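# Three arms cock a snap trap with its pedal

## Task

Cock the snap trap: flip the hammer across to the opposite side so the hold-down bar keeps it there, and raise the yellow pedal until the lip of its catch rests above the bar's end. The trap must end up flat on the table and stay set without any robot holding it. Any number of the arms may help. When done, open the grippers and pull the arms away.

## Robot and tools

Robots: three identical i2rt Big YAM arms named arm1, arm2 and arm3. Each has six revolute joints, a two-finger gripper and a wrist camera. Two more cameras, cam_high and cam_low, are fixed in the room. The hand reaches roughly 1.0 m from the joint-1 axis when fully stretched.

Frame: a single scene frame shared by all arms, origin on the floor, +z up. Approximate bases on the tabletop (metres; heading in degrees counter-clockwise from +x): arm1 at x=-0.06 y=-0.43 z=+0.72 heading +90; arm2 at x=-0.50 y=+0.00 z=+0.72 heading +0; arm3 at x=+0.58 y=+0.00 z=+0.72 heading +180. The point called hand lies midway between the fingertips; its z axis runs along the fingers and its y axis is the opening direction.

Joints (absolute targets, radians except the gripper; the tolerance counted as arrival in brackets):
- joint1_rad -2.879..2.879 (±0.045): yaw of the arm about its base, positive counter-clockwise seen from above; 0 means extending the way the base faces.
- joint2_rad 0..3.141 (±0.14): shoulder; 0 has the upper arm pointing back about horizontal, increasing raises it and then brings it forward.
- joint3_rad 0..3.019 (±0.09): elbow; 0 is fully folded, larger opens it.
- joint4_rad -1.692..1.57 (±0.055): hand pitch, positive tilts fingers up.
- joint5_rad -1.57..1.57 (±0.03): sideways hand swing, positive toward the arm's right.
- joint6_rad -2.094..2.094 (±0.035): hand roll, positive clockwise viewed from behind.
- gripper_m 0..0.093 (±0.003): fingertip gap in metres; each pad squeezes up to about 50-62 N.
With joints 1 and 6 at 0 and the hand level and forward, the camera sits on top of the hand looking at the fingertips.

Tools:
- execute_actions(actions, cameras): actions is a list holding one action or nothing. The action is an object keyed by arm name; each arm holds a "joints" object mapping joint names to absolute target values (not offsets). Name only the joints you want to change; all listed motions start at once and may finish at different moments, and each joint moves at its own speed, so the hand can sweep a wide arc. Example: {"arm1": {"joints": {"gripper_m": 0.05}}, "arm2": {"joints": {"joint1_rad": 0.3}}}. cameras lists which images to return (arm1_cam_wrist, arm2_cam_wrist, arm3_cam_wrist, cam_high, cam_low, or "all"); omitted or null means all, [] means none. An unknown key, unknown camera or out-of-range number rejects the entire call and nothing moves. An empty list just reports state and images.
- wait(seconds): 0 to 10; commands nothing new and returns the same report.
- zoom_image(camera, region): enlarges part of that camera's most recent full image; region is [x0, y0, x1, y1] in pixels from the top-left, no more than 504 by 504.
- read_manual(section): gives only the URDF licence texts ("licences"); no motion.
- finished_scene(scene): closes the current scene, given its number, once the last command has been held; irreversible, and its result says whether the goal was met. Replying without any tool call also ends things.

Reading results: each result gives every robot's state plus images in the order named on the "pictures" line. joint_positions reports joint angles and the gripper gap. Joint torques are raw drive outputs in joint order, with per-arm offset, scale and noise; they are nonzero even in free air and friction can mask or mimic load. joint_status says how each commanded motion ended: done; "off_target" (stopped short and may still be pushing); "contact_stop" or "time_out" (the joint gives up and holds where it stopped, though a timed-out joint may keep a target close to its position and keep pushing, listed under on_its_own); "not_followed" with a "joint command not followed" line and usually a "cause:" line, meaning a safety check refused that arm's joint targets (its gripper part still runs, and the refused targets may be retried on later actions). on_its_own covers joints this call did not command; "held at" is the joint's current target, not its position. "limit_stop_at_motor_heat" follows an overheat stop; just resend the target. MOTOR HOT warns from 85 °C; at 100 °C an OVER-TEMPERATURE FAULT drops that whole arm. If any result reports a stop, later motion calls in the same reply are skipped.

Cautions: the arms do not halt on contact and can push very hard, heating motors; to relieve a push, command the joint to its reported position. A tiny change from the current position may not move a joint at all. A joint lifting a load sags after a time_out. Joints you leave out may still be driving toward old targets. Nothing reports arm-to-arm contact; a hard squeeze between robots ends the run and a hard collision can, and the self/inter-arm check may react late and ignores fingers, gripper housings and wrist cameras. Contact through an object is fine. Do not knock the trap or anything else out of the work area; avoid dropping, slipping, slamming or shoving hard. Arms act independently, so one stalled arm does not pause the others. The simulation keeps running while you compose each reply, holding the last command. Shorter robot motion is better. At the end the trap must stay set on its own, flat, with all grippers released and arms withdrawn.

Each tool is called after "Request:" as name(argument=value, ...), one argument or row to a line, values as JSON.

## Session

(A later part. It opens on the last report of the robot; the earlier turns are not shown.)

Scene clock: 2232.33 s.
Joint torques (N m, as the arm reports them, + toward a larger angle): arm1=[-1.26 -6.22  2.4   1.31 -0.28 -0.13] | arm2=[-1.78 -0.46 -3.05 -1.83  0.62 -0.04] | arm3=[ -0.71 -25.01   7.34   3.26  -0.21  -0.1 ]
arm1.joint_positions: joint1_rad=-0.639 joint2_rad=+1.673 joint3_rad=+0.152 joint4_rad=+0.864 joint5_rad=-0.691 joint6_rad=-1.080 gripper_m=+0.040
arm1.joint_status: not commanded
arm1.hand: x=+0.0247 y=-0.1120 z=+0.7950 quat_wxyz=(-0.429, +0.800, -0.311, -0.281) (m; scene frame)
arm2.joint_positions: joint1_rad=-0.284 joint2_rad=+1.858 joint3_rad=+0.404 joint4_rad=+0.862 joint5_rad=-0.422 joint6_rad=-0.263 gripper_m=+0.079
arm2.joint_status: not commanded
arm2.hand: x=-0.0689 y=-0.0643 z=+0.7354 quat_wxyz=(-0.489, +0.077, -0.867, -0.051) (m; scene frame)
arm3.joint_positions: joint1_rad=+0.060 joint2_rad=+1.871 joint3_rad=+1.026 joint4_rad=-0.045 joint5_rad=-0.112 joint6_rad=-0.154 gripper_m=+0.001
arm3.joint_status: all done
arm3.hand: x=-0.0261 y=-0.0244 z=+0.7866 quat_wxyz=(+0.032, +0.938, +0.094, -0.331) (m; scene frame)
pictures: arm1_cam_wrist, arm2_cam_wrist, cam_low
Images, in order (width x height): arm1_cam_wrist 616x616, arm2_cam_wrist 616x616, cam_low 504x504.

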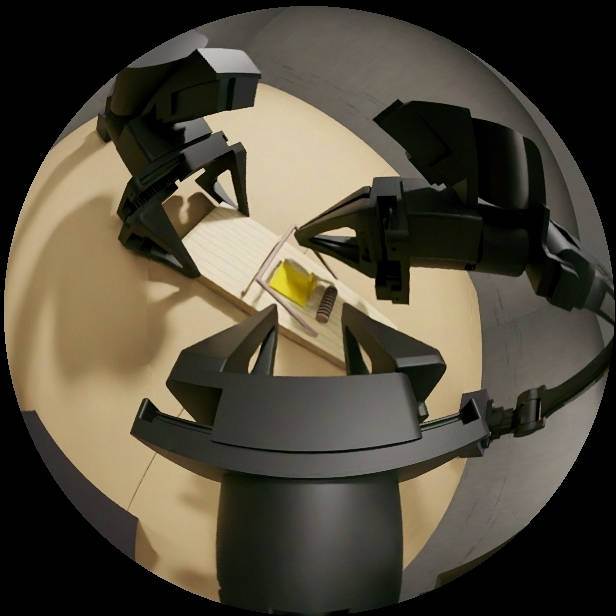

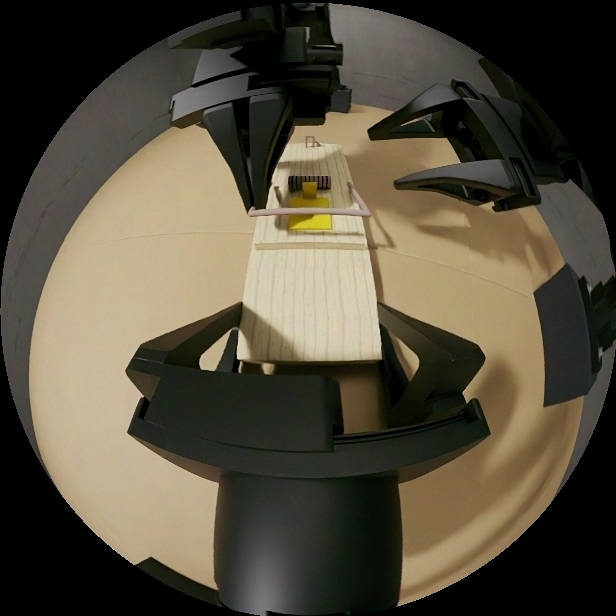

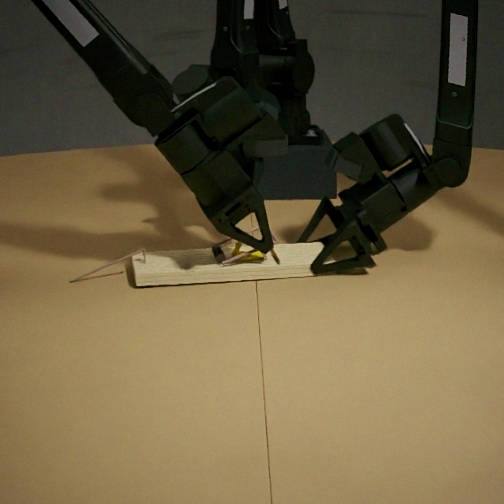

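Request:
execute_actions(
  actions=[
    {"arm2":{"joints":{"joint2_rad":1.975,"joint3_rad":0.32}},"arm3":{"joints":{"joint1_rad":0.026,"joint2_rad":1.757,"joint3_rad":0.85,"joint4_rad":0.233,"joint5_rad":-0.155,"joint6_rad":-0.135}}},
  ],
  cameras=["cam_low","arm2_cam_wrist","arm1_cam_wrist"],
)

Scene clock: 2248.97 s.
Joint torques (N m, as the arm reports them, + toward a larger angle): arm1=[-1.13 -5.97  2.33  1.26 -0.29 -0.12] | arm2=[-1.81  0.74 -3.83 -2.59  0.66 -0.04] | arm3=[ -1.23 -21.56   4.98   2.78  -0.18  -0.01]
arm1.joint_positions: joint1_rad=-0.639 joint2_rad=+1.673 joint3_rad=+0.152 joint4_rad=+0.864 joint5_rad=-0.691 joint6_rad=-1.080 gripper_m=+0.040
arm1.joint_status: not commanded
arm1.hand: x=+0.0247 y=-0.1120 z=+0.7950 quat_wxyz=(-0.429, +0.800, -0.311, -0.281) (m; scene frame)
arm2.joint_positions: joint1_rad=-0.284 joint2_rad=+1.867 joint3_rad=+0.404 joint4_rad=+0.876 joint5_rad=-0.423 joint6_rad=-0.263 gripper_m=+0.079
arm2.joint_status: all done
arm2.hand: x=-0.0687 y=-0.0642 z=+0.7345 quat_wxyz=(-0.491, +0.077, -0.866, -0.050) (m; scene frame)
arm3.joint_positions: joint1_rad=+0.044 joint2_rad=+1.805 joint3_rad=+0.872 joint4_rad=+0.218 joint5_rad=-0.151 joint6_rad=-0.136 gripper_m=+0.001
arm3.joint_status: all done
arm3.hand: x=-0.0074 y=-0.0215 z=+0.8061 quat_wxyz=(+0.042, +0.906, +0.089, -0.411) (m; scene frame)
pictures: arm1_cam_wrist, arm2_cam_wrist, cam_low
Images, in order (width x height): arm1_cam_wrist 616x616, arm2_cam_wrist 616x616, cam_low 504x504.

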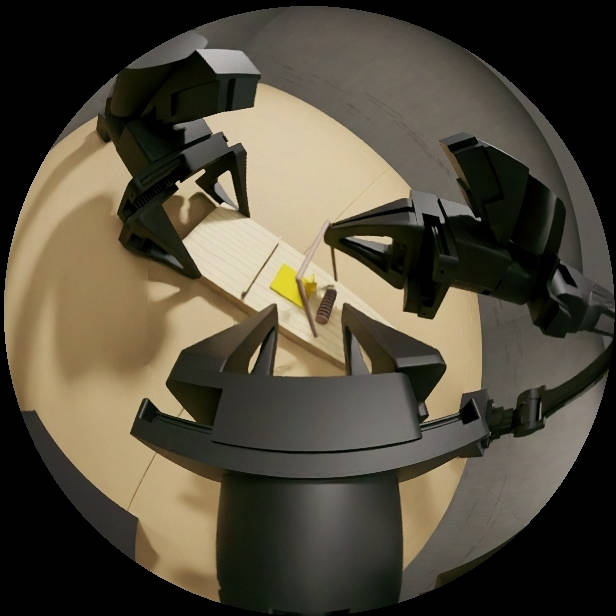

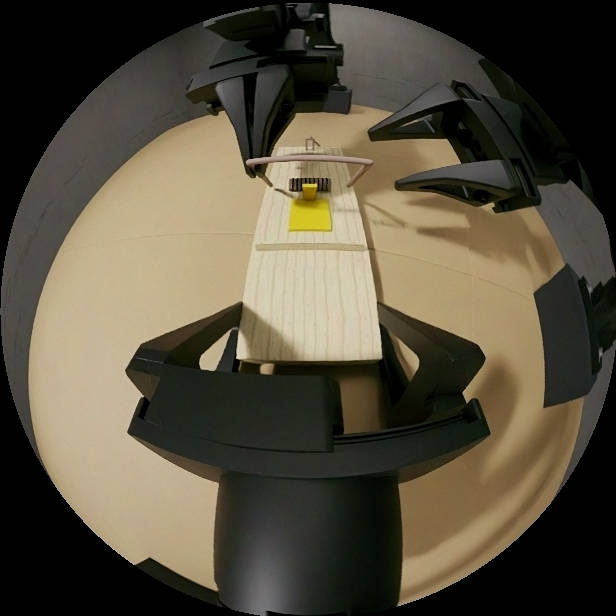

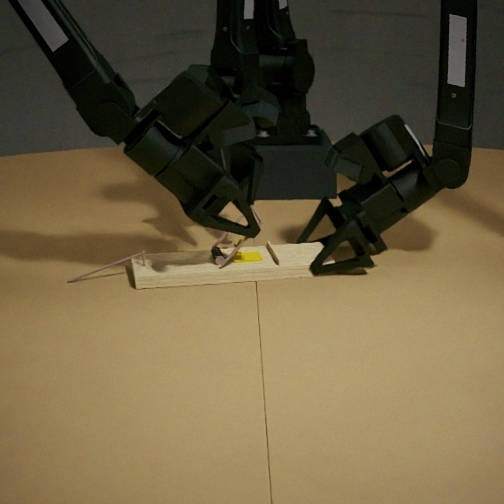

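Request:
execute_actions(
  actions=[
    {"arm1":{"joints":{"joint1_rad":-0.558,"joint2_rad":1.778,"joint3_rad":0.226,"joint4_rad":0.96,"joint5_rad":-0.617,"joint6_rad":-1.003}}},
  ],
  cameras=["cam_low","arm2_cam_wrist","arm1_cam_wrist","arm3_cam_wrist"],
)

Scene clock: 2276.57 s.
Joint torques (N m, as the arm reports them, + toward a larger angle): arm1=[-1.01 -7.13  2.1   3.06 -0.14  0.18] | arm2=[-1.96  0.79 -3.89 -2.45  0.69 -0.03] | arm3=[ -1.2  -21.61   4.98   2.76  -0.18  -0.01]
arm1.joint_positions: joint1_rad=-0.560 joint2_rad=+1.773 joint3_rad=+0.223 joint4_rad=+0.938 joint5_rad=-0.621 joint6_rad=-1.019 gripper_m=+0.040
arm1.joint_status: all done
arm1.hand: x=+0.0259 y=-0.0788 z=+0.7852 quat_wxyz=(-0.433, +0.799, -0.311, -0.278) (m; scene frame)
arm2.joint_positions: joint1_rad=-0.284 joint2_rad=+1.867 joint3_rad=+0.404 joint4_rad=+0.876 joint5_rad=-0.423 joint6_rad=-0.263 gripper_m=+0.079
arm2.joint_status: not commanded
arm2.hand: x=-0.0687 y=-0.0642 z=+0.7345 quat_wxyz=(-0.491, +0.077, -0.866, -0.050) (m; scene frame)
arm3.joint_positions: joint1_rad=+0.044 joint2_rad=+1.805 joint3_rad=+0.872 joint4_rad=+0.218 joint5_rad=-0.151 joint6_rad=-0.136 gripper_m=+0.001
arm3.joint_status: not commanded
arm3.hand: x=-0.0074 y=-0.0215 z=+0.8061 quat_wxyz=(+0.042, +0.906, +0.089, -0.411) (m; scene frame)
pictures: arm1_cam_wrist, arm2_cam_wrist, arm3_cam_wrist, cam_low
Images, in order (width x height): arm1_cam_wrist 616x616, arm2_cam_wrist 616x616, arm3_cam_wrist 616x616, cam_low 504x504.

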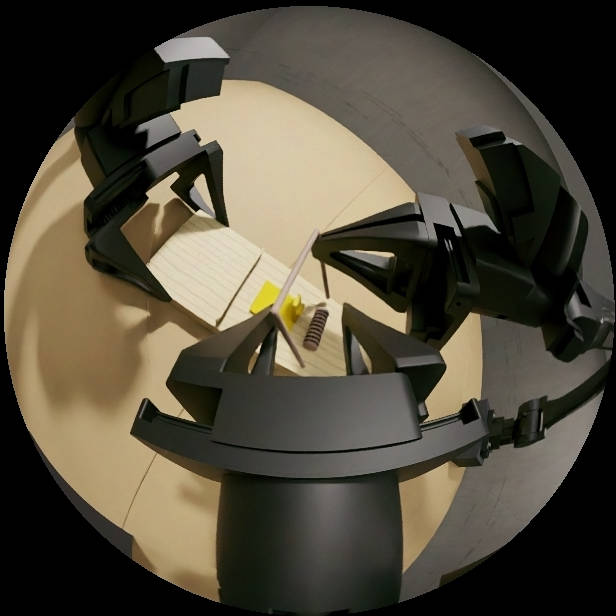

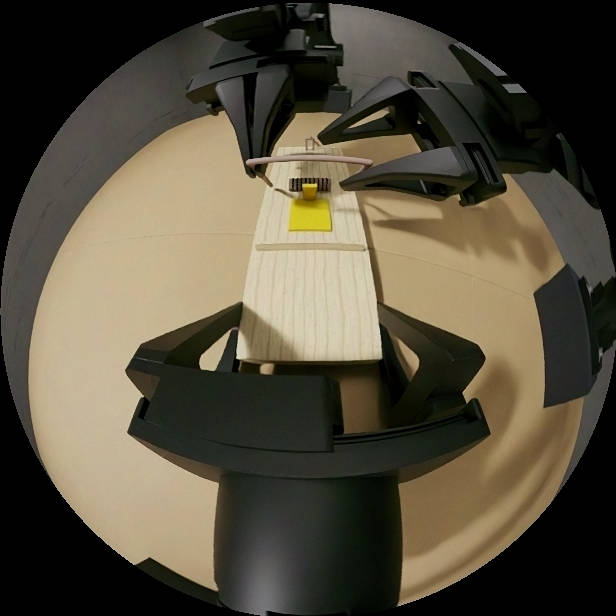

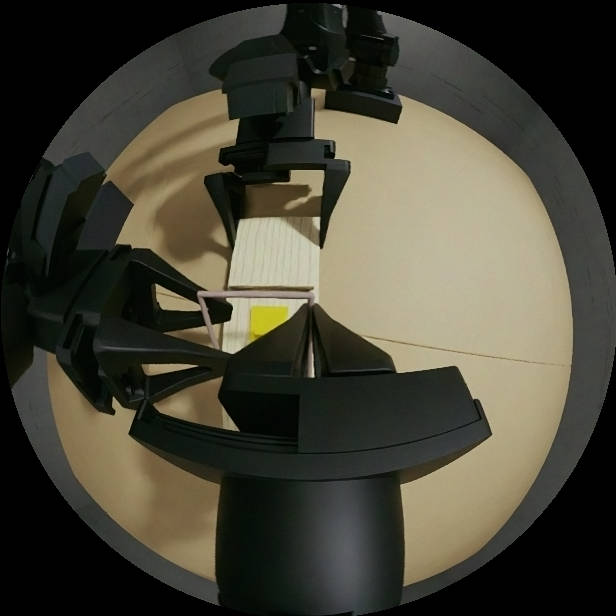

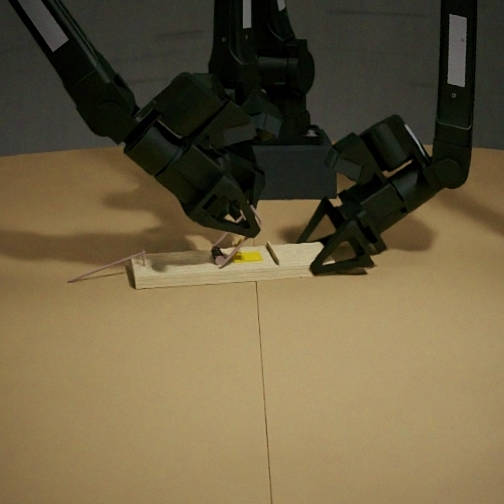

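Request:
execute_actions(
  actions=[
    {"arm1":{"joints":{"joint1_rad":-0.593,"joint2_rad":1.731,"joint3_rad":0.274,"joint4_rad":0.986,"joint5_rad":-0.603,"joint6_rad":-1.005}}},
  ],
  cameras=["cam_low","arm2_cam_wrist","arm1_cam_wrist","arm3_cam_wrist"],
)

Scene clock: 2298.40 s.
Joint torques (N m, as the arm reports them, + toward a larger angle): arm1=[-2.75 -9.91  5.8   3.82  0.06  0.14] | arm2=[-1.77  0.63 -3.84 -2.53  0.71  0.  ] | arm3=[ -1.08 -20.94   5.5    2.73  -0.16  -0.01]
arm1.joint_positions: joint1_rad=-0.568 joint2_rad=+1.765 joint3_rad=+0.225 joint4_rad=+0.948 joint5_rad=-0.612 joint6_rad=-1.018 gripper_m=+0.040
arm1.joint_status: all done
arm1.hand: x=+0.0319 y=-0.0768 z=+0.7894 quat_wxyz=(-0.443, +0.796, -0.312, -0.272) (m; scene frame)
arm2.joint_positions: joint1_rad=-0.284 joint2_rad=+1.867 joint3_rad=+0.404 joint4_rad=+0.876 joint5_rad=-0.423 joint6_rad=-0.266 gripper_m=+0.079
arm2.joint_status: not commanded
arm2.hand: x=-0.0687 y=-0.0642 z=+0.7344 quat_wxyz=(-0.491, +0.078, -0.866, -0.050) (m; scene frame)
arm3.joint_positions: joint1_rad=+0.043 joint2_rad=+1.799 joint3_rad=+0.865 joint4_rad=+0.218 joint5_rad=-0.151 joint6_rad=-0.136 gripper_m=+0.001
arm3.joint_status: not commanded
arm3.hand: x=-0.0054 y=-0.0206 z=+0.8075 quat_wxyz=(+0.042, +0.906, +0.088, -0.412) (m; scene frame)
pictures: arm1_cam_wrist, arm2_cam_wrist, arm3_cam_wrist, cam_low
Images, in order (width x height): arm1_cam_wrist 616x616, arm2_cam_wrist 616x616, arm3_cam_wrist 616x616, cam_low 504x504.

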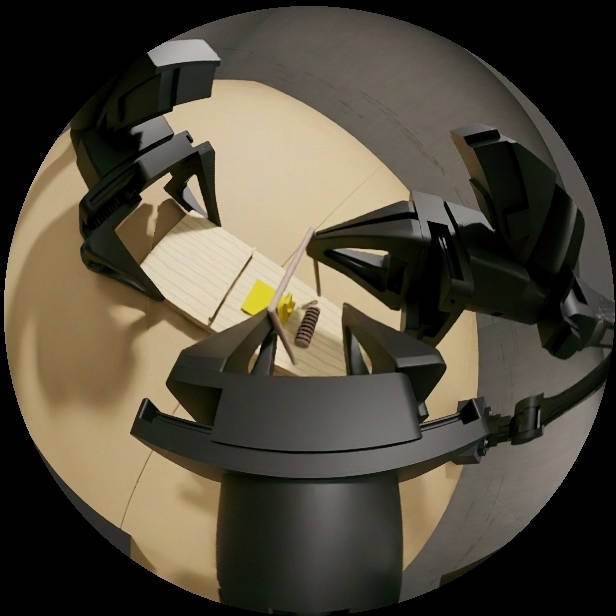

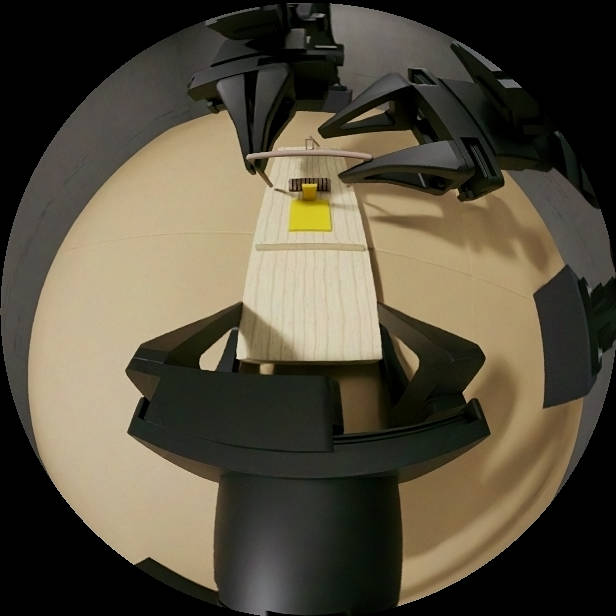

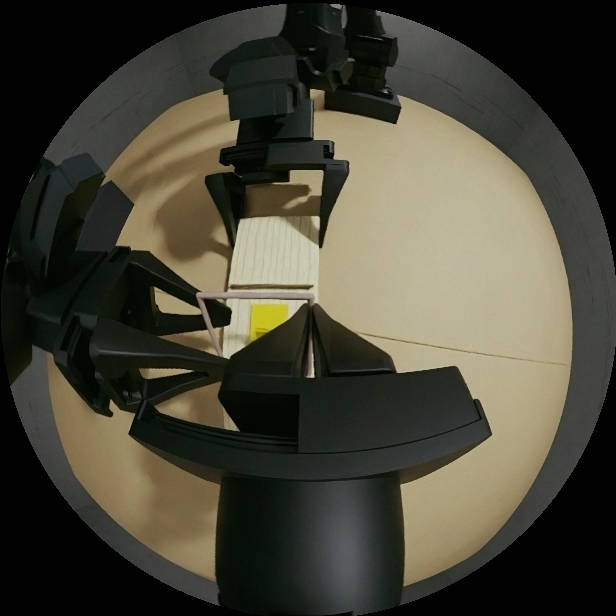

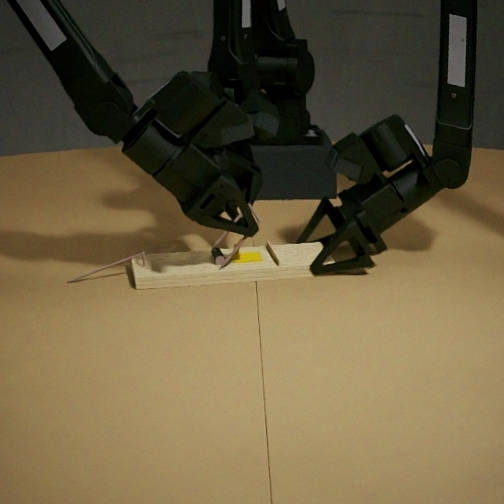

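Request:
execute_actions(
  actions=[
    {"arm1":{"joints":{"joint1_rad":-0.742,"joint2_rad":1.703,"joint3_rad":0.348,"joint4_rad":0.799,"joint5_rad":-0.733,"joint6_rad":-0.438}},"arm3":{"joints":{"joint1_rad":0.072,"joint2_rad":1.435,"joint3_rad":0.525,"joint4_rad":-0.36,"joint5_rad":-0.047,"joint6_rad":-0.18,"gripper_m":0.02}}},
  ],
)

Scene clock: 2355.30 s.
Joint torques (N m, as the arm reports them, + toward a larger angle): arm1=[ -3.49 -10.16   8.13   2.78   0.63   0.34] | arm2=[-2.03  0.88 -3.8  -2.5   0.8   0.03] | arm3=[  1.07 -11.22   5.78   0.68   0.26  -0.08]
arm1.joint_positions: joint1_rad=-0.698 joint2_rad=+1.735 joint3_rad=+0.278 joint4_rad=+0.783 joint5_rad=-0.758 joint6_rad=-0.473 gripper_m=+0.040
arm1.joint_status: all done
arm1.hand: x=+0.0605 y=-0.0814 z=+0.7914 quat_wxyz=(-0.318, +0.659, -0.543, -0.412) (m; scene frame)
arm2.joint_positions: joint1_rad=-0.284 joint2_rad=+1.868 joint3_rad=+0.404 joint4_rad=+0.877 joint5_rad=-0.425 joint6_rad=-0.268 gripper_m=+0.079
arm2.joint_status: not commanded
arm2.hand: x=-0.0688 y=-0.0638 z=+0.7341 quat_wxyz=(-0.492, +0.080, -0.866, -0.050) (m; scene frame)
arm3.joint_positions: joint1_rad=+0.060 joint2_rad=+1.440 joint3_rad=+0.531 joint4_rad=-0.350 joint5_rad=-0.051 joint6_rad=-0.173 gripper_m=+0.020
arm3.joint_status: all done
arm3.hand: x=+0.2308 y=-0.0118 z=+0.7730 quat_wxyz=(+0.016, +0.984, +0.093, -0.150) (m; scene frame)
pictures: arm1_cam_wrist, arm2_cam_wrist, arm3_cam_wrist, cam_high, cam_low
Images, in order (width x height): arm1_cam_wrist 616x616, arm2_cam_wrist 616x616, arm3_cam_wrist 616x616, cam_high 504x504, cam_low 504x504.

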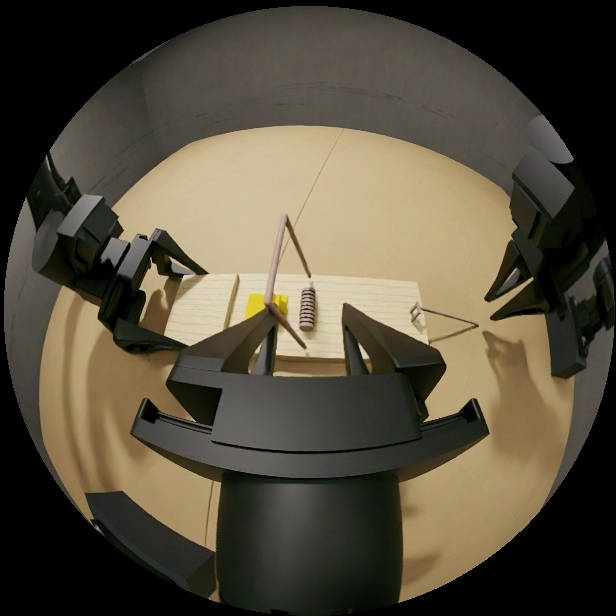

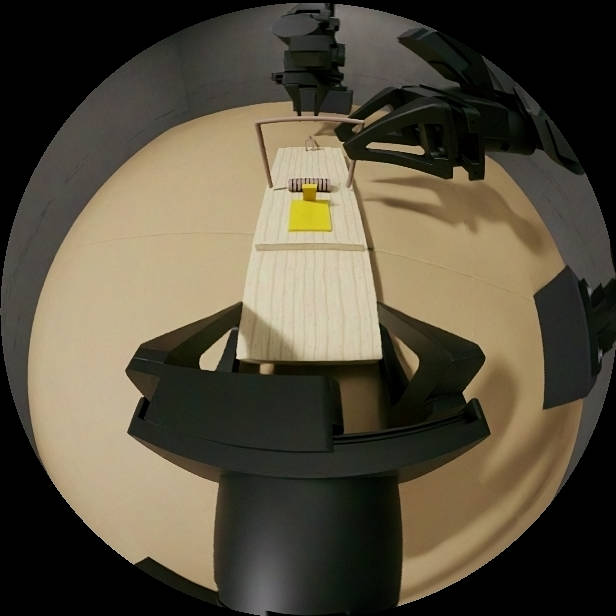

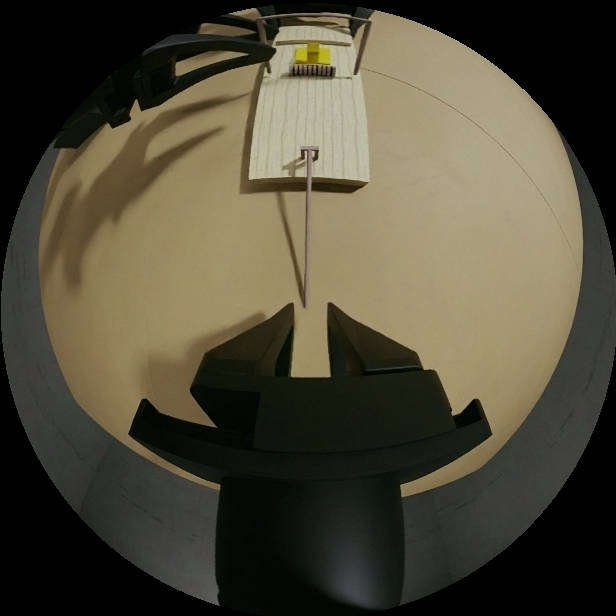

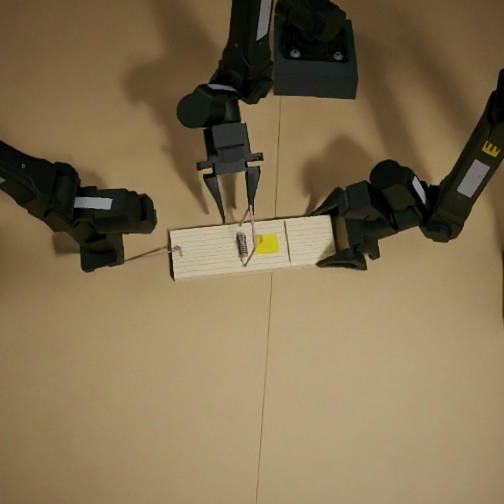

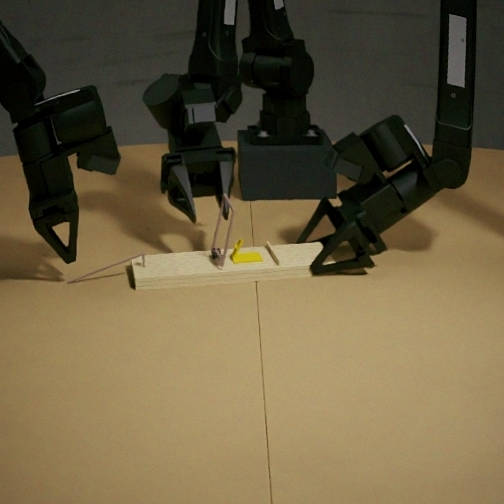

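Request:
execute_actions(
  actions=[
    {"arm1":{"joints":{"joint1_rad":-0.779,"joint2_rad":1.75,"joint3_rad":0.419,"joint4_rad":0.835,"joint5_rad":-0.745,"joint6_rad":-0.247}},"arm2":{"joints":{"joint3_rad":0.305}},"arm3":{"joints":{"joint1_rad":0.105,"joint2_rad":1.645,"joint3_rad":0.715,"joint4_rad":-0.53,"joint5_rad":-0.004,"joint6_rad":-0.14}}},
  ],
)

Scene clock: 2405.63 s.
Joint torques (N m, as the arm reports them, + toward a larger angle): arm1=[-3.66 -9.54 10.4   4.6   1.09  0.36] | arm2=[-2.49  0.44 -4.89 -2.61  1.12  0.07] | arm3=[  0.99 -12.08   8.02   0.09   0.     0.05]
arm1.joint_positions: joint1_rad=-0.732 joint2_rad=+1.766 joint3_rad=+0.320 joint4_rad=+0.783 joint5_rad=-0.780 joint6_rad=-0.283 gripper_m=+0.040
arm1.joint_status: joint1_rad time_out (moved -0.034 of -0.081); joint3_rad time_out (moved +0.042 of +0.141); joint5_rad time_out (moved -0.023 of +0.013); joint6_rad time_out (moved +0.189 of +0.226); the others done
arm1.on_its_own: joint1_rad reads -0.732 and still pushes toward -0.779 since a time_out; joint3_rad reads +0.320 and still pushes toward +0.419 since a time_out; joint5_rad reads -0.780 and still pushes toward -0.745 since a time_out; joint6_rad reads -0.283 and still pushes toward -0.247 since a time_out
arm1.hand: x=+0.0794 y=-0.0727 z=+0.7909 quat_wxyz=(-0.285, +0.596, -0.605, -0.445) (m; scene frame)
arm2.joint_positions: joint1_rad=-0.276 joint2_rad=+1.869 joint3_rad=+0.404 joint4_rad=+0.878 joint5_rad=-0.432 joint6_rad=-0.272 gripper_m=+0.079
arm2.joint_status: joint3_rad time_out (moved +0.000 of -0.099)
arm2.on_its_own: joint3_rad reads +0.404 and still pushes toward +0.305 since a time_out
arm2.hand: x=-0.0684 y=-0.0590 z=+0.7342 quat_wxyz=(-0.492, +0.087, -0.865, -0.054) (m; scene frame)
arm3.joint_positions: joint1_rad=+0.095 joint2_rad=+1.630 joint3_rad=+0.687 joint4_rad=-0.517 joint5_rad=-0.002 joint6_rad=-0.147 gripper_m=+0.020
arm3.joint_status: all done
arm3.hand: x=+0.2173 y=-0.0163 z=+0.7445 quat_wxyz=(+0.002, +0.994, +0.095, -0.050) (m; scene frame)
pictures: arm1_cam_wrist, arm2_cam_wrist, arm3_cam_wrist, cam_high, cam_low
Images, in order (width x height): arm1_cam_wrist 616x616, arm2_cam_wrist 616x616, arm3_cam_wrist 616x616, cam_high 504x504, cam_low 504x504.

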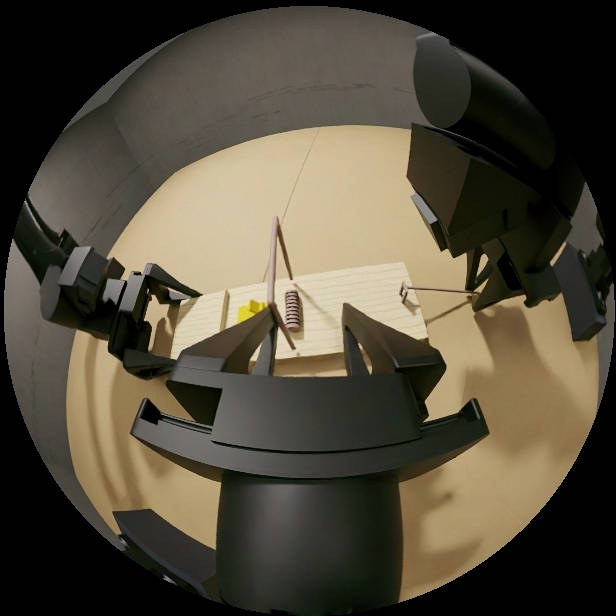

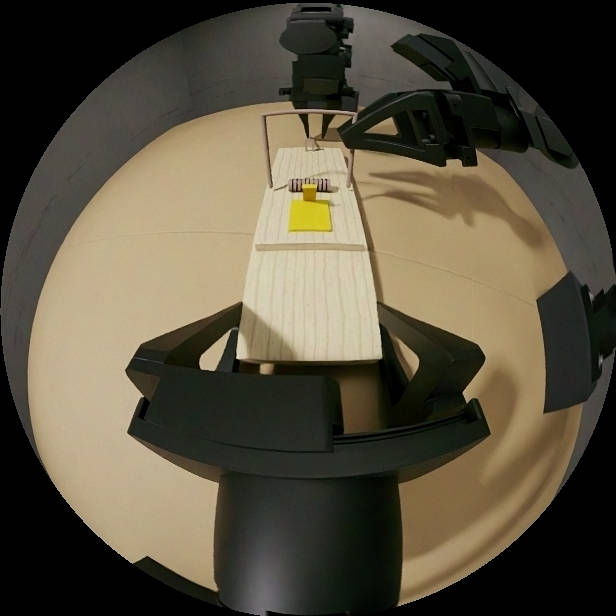

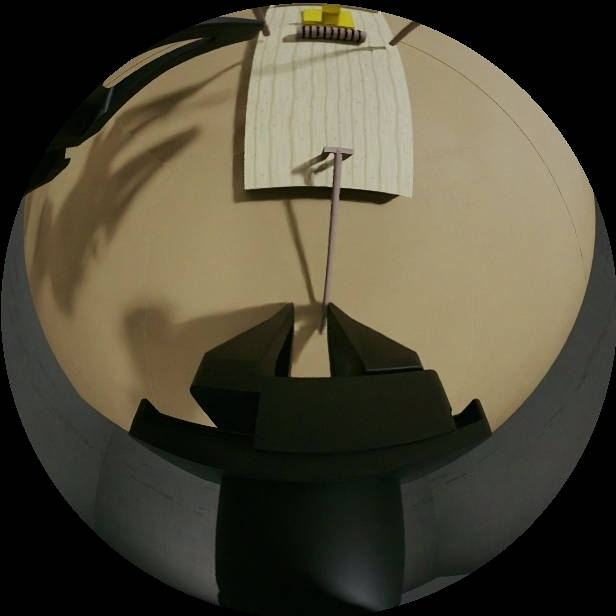

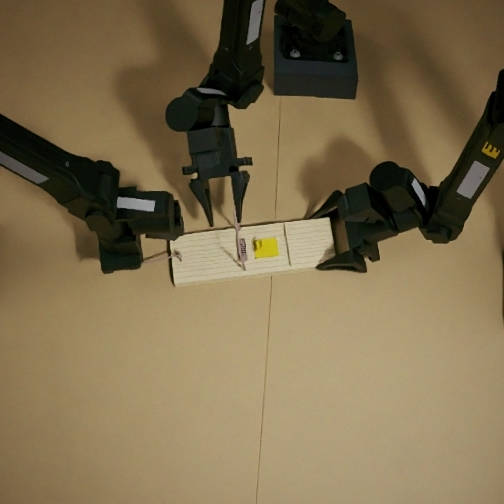

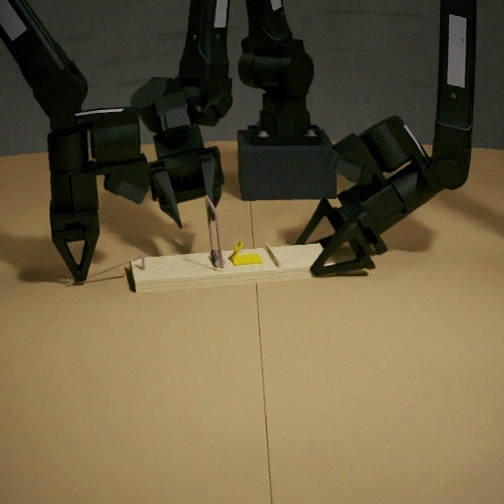

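Request:
execute_actions(
  actions=[
    {"arm1":{"joints":{"joint1_rad":-0.792,"joint2_rad":1.773,"joint3_rad":0.472,"joint4_rad":0.712,"joint5_rad":-0.75,"joint6_rad":-0.03}},"arm2":{"joints":{"joint1_rad":-0.315,"joint5_rad":-0.385}},"arm3":{"joints":{"joint1_rad":0.075,"gripper_m":0.03}}},
  ],
)

Scene clock: 2448.93 s.
Joint torques (N m, as the arm reports them, + toward a larger angle): arm1=[-3.69 -9.34 10.66  2.39  1.21  0.32] | arm2=[-3.57  0.5  -4.94 -2.54  2.08  0.09] | arm3=[ -0.84 -12.08   8.01   0.23   0.01   0.05]
arm1.joint_positions: joint1_rad=-0.745 joint2_rad=+1.779 joint3_rad=+0.373 joint4_rad=+0.704 joint5_rad=-0.788 joint6_rad=-0.068 gripper_m=+0.040
arm1.joint_status: joint1_rad time_out (moved -0.013 of -0.060); joint3_rad time_out (moved +0.053 of +0.152); joint5_rad time_out (moved -0.008 of +0.030); joint6_rad time_out (moved +0.215 of +0.253); the others done
arm1.on_its_own: joint1_rad reads -0.745 and still pushes toward -0.792 since a time_out; joint3_rad reads +0.373 and still pushes toward +0.472 since a time_out; joint5_rad reads -0.788 and still pushes toward -0.750 since a time_out; joint6_rad reads -0.068 and still pushes toward -0.030 since a time_out
arm1.hand: x=+0.0923 y=-0.0631 z=+0.7862 quat_wxyz=(-0.221, +0.522, -0.676, -0.471) (m; scene frame)
arm2.joint_positions: joint1_rad=-0.276 joint2_rad=+1.870 joint3_rad=+0.404 joint4_rad=+0.878 joint5_rad=-0.434 joint6_rad=-0.274 gripper_m=+0.079
arm2.joint_status: joint5_rad time_out (moved -0.001 of +0.047); the others done
arm2.on_its_own: joint3_rad reads +0.404 and still pushes toward +0.305 since a time_out; joint5_rad reads -0.434 and still pushes toward -0.385 since a time_out
arm2.hand: x=-0.0685 y=-0.0585 z=+0.7341 quat_wxyz=(-0.492, +0.088, -0.864, -0.055) (m; scene frame)
arm3.joint_positions: joint1_rad=+0.088 joint2_rad=+1.630 joint3_rad=+0.687 joint4_rad=-0.520 joint5_rad=-0.002 joint6_rad=-0.147 gripper_m=+0.030
arm3.joint_status: all done
arm3.hand: x=+0.2181 y=-0.0137 z=+0.7444 quat_wxyz=(+0.001, +0.995, +0.092, -0.048) (m; scene frame)
pictures: arm1_cam_wrist, arm2_cam_wrist, arm3_cam_wrist, cam_high, cam_low
Images, in order (width x height): arm1_cam_wrist 616x616, arm2_cam_wrist 616x616, arm3_cam_wrist 616x616, cam_high 504x504, cam_low 504x504.

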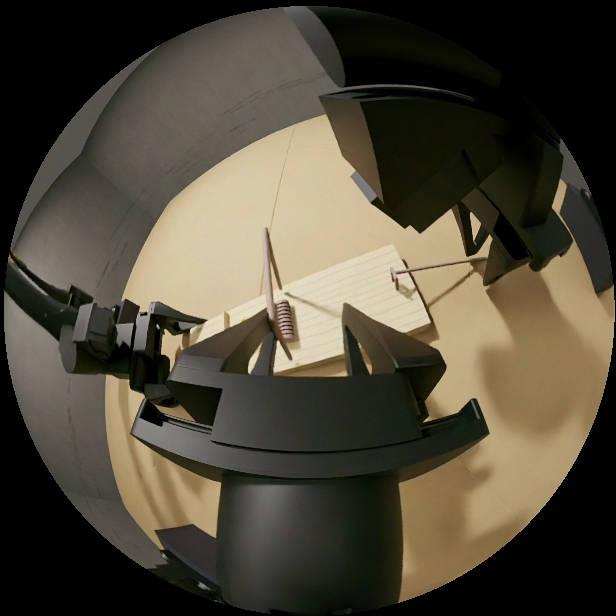

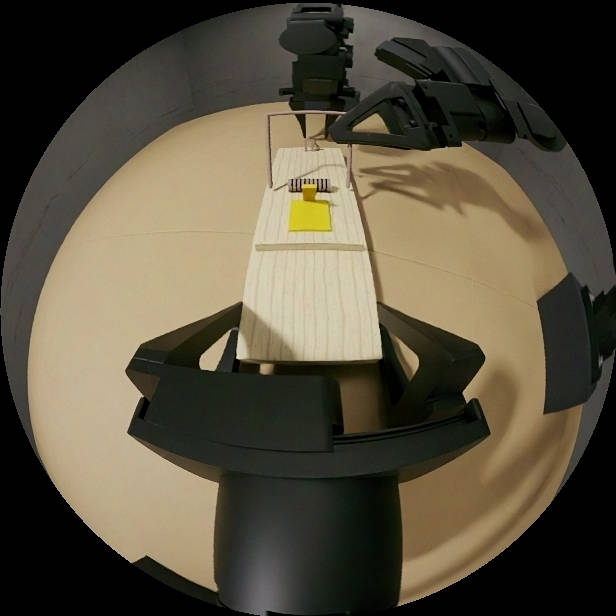

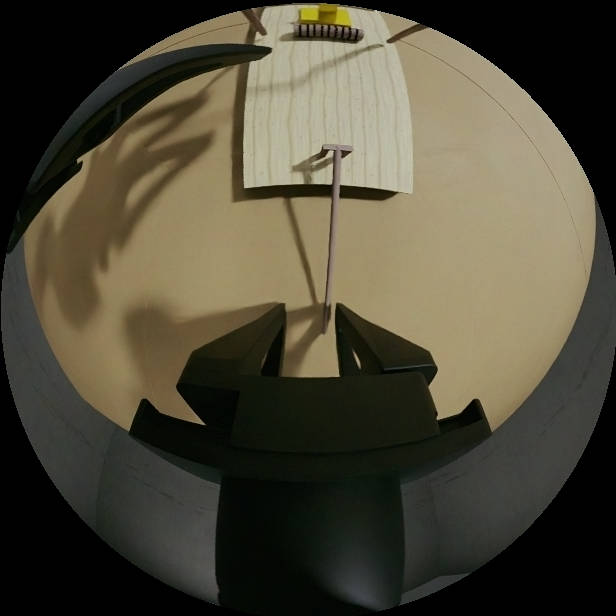

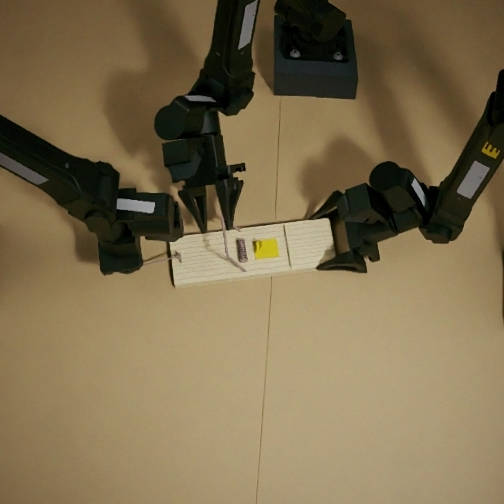

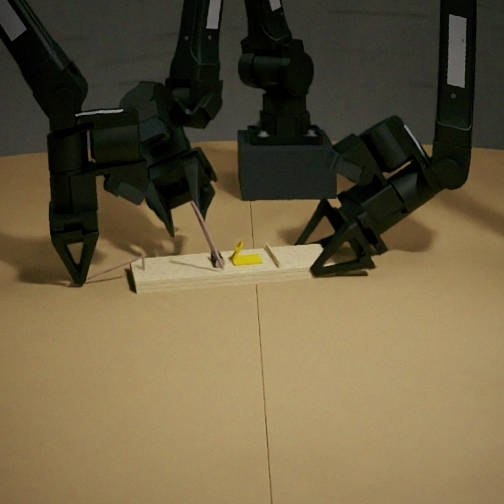

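Request:
execute_actions(
  actions=[
    {"arm1":{"joints":{"joint1_rad":-0.839,"joint2_rad":1.957,"joint3_rad":0.475,"joint4_rad":0.937,"joint5_rad":-0.767,"joint6_rad":-0.216}},"arm3":{"joints":{"joint1_rad":0.052,"joint6_rad":-0.21}}},
  ],
)

Scene clock: 2502.87 s.
Joint torques (N m, as the arm reports them, + toward a larger angle): arm1=[-4.35 -7.19  7.92  2.79  2.38 -0.53] | arm2=[-3.76  0.57 -5.01 -2.53  2.07  0.08] | arm3=[ -0.61 -12.12   8.01   0.24   0.    -0.08]
arm1.joint_positions: joint1_rad=-0.787 joint2_rad=+1.920 joint3_rad=+0.401 joint4_rad=+0.920 joint5_rad=-0.833 joint6_rad=-0.170 gripper_m=+0.040
arm1.joint_status: joint1_rad time_out (moved -0.042 of -0.094); joint5_rad time_out (moved -0.045 of +0.021); joint6_rad time_out (moved -0.102 of -0.148); the others done
arm1.on_its_own: joint1_rad reads -0.787 and still pushes toward -0.839 since a time_out; joint5_rad reads -0.833 and still pushes toward -0.767 since a time_out; joint6_rad reads -0.170 and still pushes toward -0.216 since a time_out
arm1.hand: x=+0.1126 y=-0.0565 z=+0.7765 quat_wxyz=(-0.287, +0.552, -0.622, -0.475) (m; scene frame)
arm2.joint_positions: joint1_rad=-0.276 joint2_rad=+1.870 joint3_rad=+0.404 joint4_rad=+0.878 joint5_rad=-0.434 joint6_rad=-0.274 gripper_m=+0.079
arm2.joint_status: not commanded
arm2.on_its_own: joint3_rad reads +0.404 and still pushes toward +0.305 since a time_out; joint5_rad reads -0.434 and still pushes toward -0.385 since a time_out
arm2.hand: x=-0.0685 y=-0.0585 z=+0.7341 quat_wxyz=(-0.492, +0.088, -0.864, -0.055) (m; scene frame)
arm3.joint_positions: joint1_rad=+0.062 joint2_rad=+1.630 joint3_rad=+0.687 joint4_rad=-0.520 joint5_rad=-0.002 joint6_rad=-0.203 gripper_m=+0.030
arm3.joint_status: all done
arm3.hand: x=+0.2179 y=-0.0043 z=+0.7443 quat_wxyz=(-0.001, +0.993, +0.107, -0.048) (m; scene frame)
pictures: arm1_cam_wrist, arm2_cam_wrist, arm3_cam_wrist, cam_high, cam_low
Images, in order (width x height): arm1_cam_wrist 616x616, arm2_cam_wrist 616x616, arm3_cam_wrist 616x616, cam_high 504x504, cam_low 504x504.

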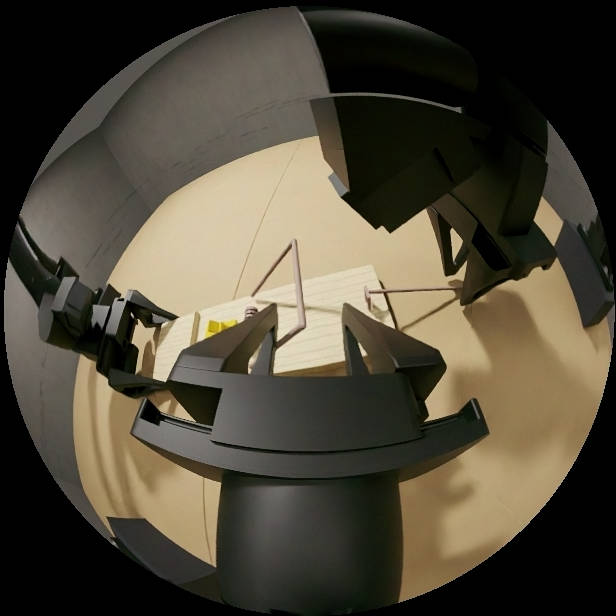

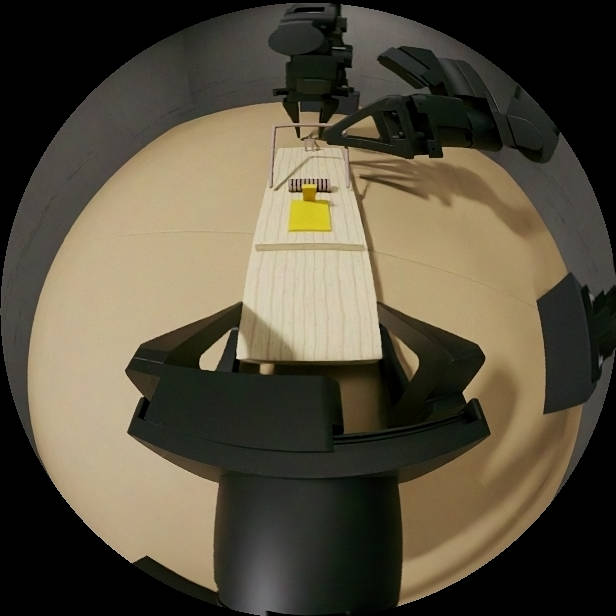

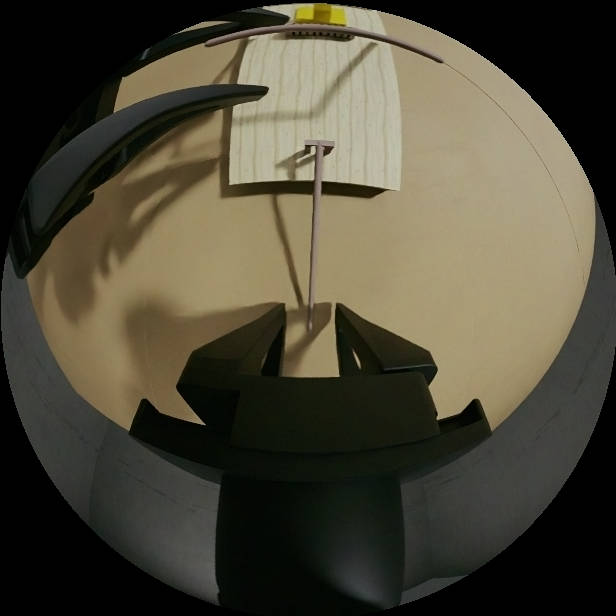

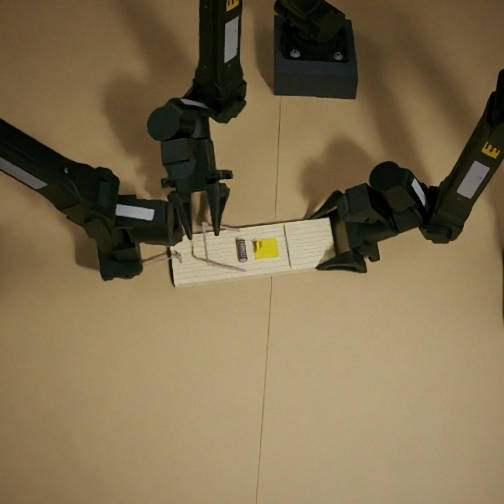

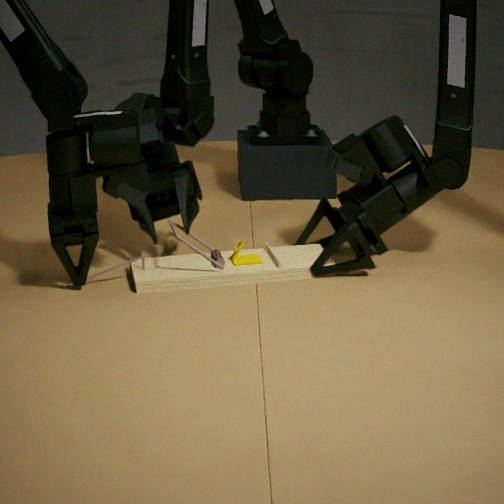

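Request:
execute_actions(
  actions=[
    {"arm1":{"joints":{"joint1_rad":-0.826,"joint2_rad":2.181,"joint3_rad":0.456,"joint4_rad":1.132,"joint5_rad":-0.781,"joint6_rad":-0.434}},"arm2":{"joints":{"joint1_rad":-0.29,"joint3_rad":0.345,"joint5_rad":-0.42}},"arm3":{"joints":{"joint2_rad":1.665,"joint6_rad":-0.17,"gripper_m":0.015}}},
  ],
)

Scene clock: 2530.03 s.
Joint torques (N m, as the arm reports them, + toward a larger angle): arm1=[-1.92 -4.9   1.44  0.6   1.33 -0.6 ] | arm2=[-2.28  0.4  -2.04 -2.63  0.64  0.08] | arm3=[ -0.58 -11.51   7.9    0.21   0.     0.05]
arm1.joint_positions: joint1_rad=-0.809 joint2_rad=+2.102 joint3_rad=+0.450 joint4_rad=+1.162 joint5_rad=-0.820 joint6_rad=-0.378 gripper_m=+0.040
arm1.joint_status: joint5_rad time_out (moved +0.013 of +0.052); joint6_rad time_out (moved -0.208 of -0.264); the others done
arm1.on_its_own: joint5_rad reads -0.820 and still pushes toward -0.781 since a time_out; joint6_rad reads -0.378 and still pushes toward -0.434 since a time_out
arm1.hand: x=+0.1348 y=-0.0484 z=+0.7534 quat_wxyz=(-0.387, +0.609, -0.541, -0.433) (m; scene frame)
arm2.joint_positions: joint1_rad=-0.276 joint2_rad=+1.870 joint3_rad=+0.406 joint4_rad=+0.878 joint5_rad=-0.438 joint6_rad=-0.274 gripper_m=+0.079
arm2.joint_status: all done
arm2.hand: x=-0.0678 y=-0.0581 z=+0.7345 quat_wxyz=(-0.493, +0.089, -0.864, -0.056) (m; scene frame)
arm3.joint_positions: joint1_rad=+0.062 joint2_rad=+1.641 joint3_rad=+0.687 joint4_rad=-0.520 joint5_rad=-0.002 joint6_rad=-0.177 gripper_m=+0.015
arm3.joint_status: all done
arm3.hand: x=+0.2201 y=-0.0043 z=+0.7403 quat_wxyz=(+0.000, +0.995, +0.094, -0.042) (m; scene frame)
pictures: arm1_cam_wrist, arm2_cam_wrist, arm3_cam_wrist, cam_high, cam_low
Images, in order (width x height): arm1_cam_wrist 616x616, arm2_cam_wrist 616x616, arm3_cam_wrist 616x616, cam_high 504x504, cam_low 504x504.

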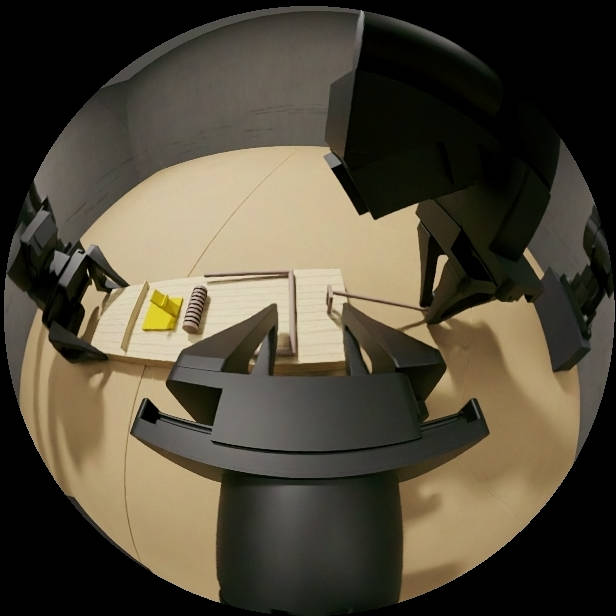

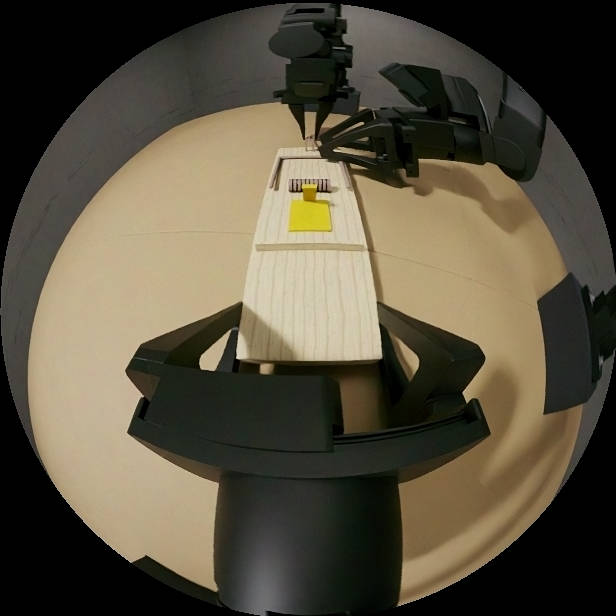

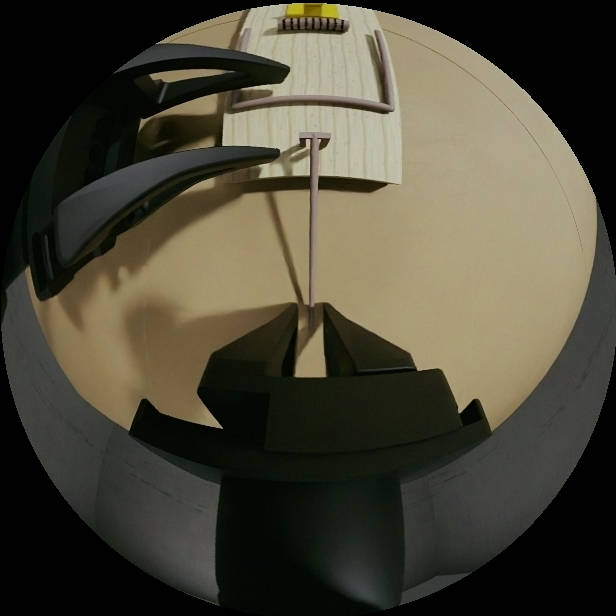

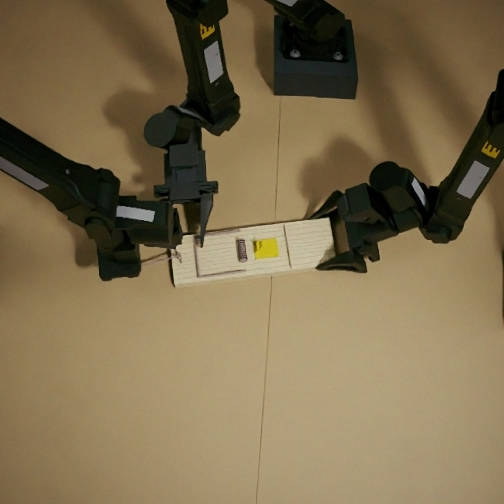

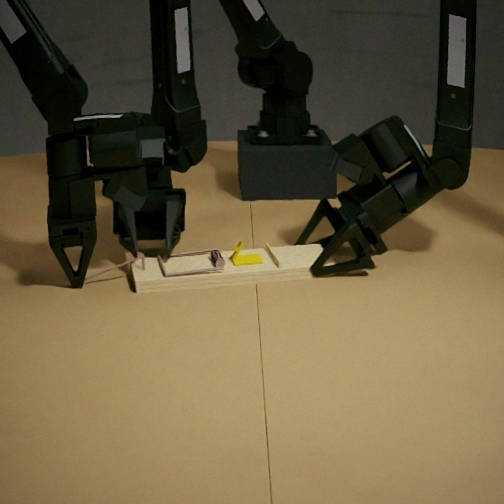

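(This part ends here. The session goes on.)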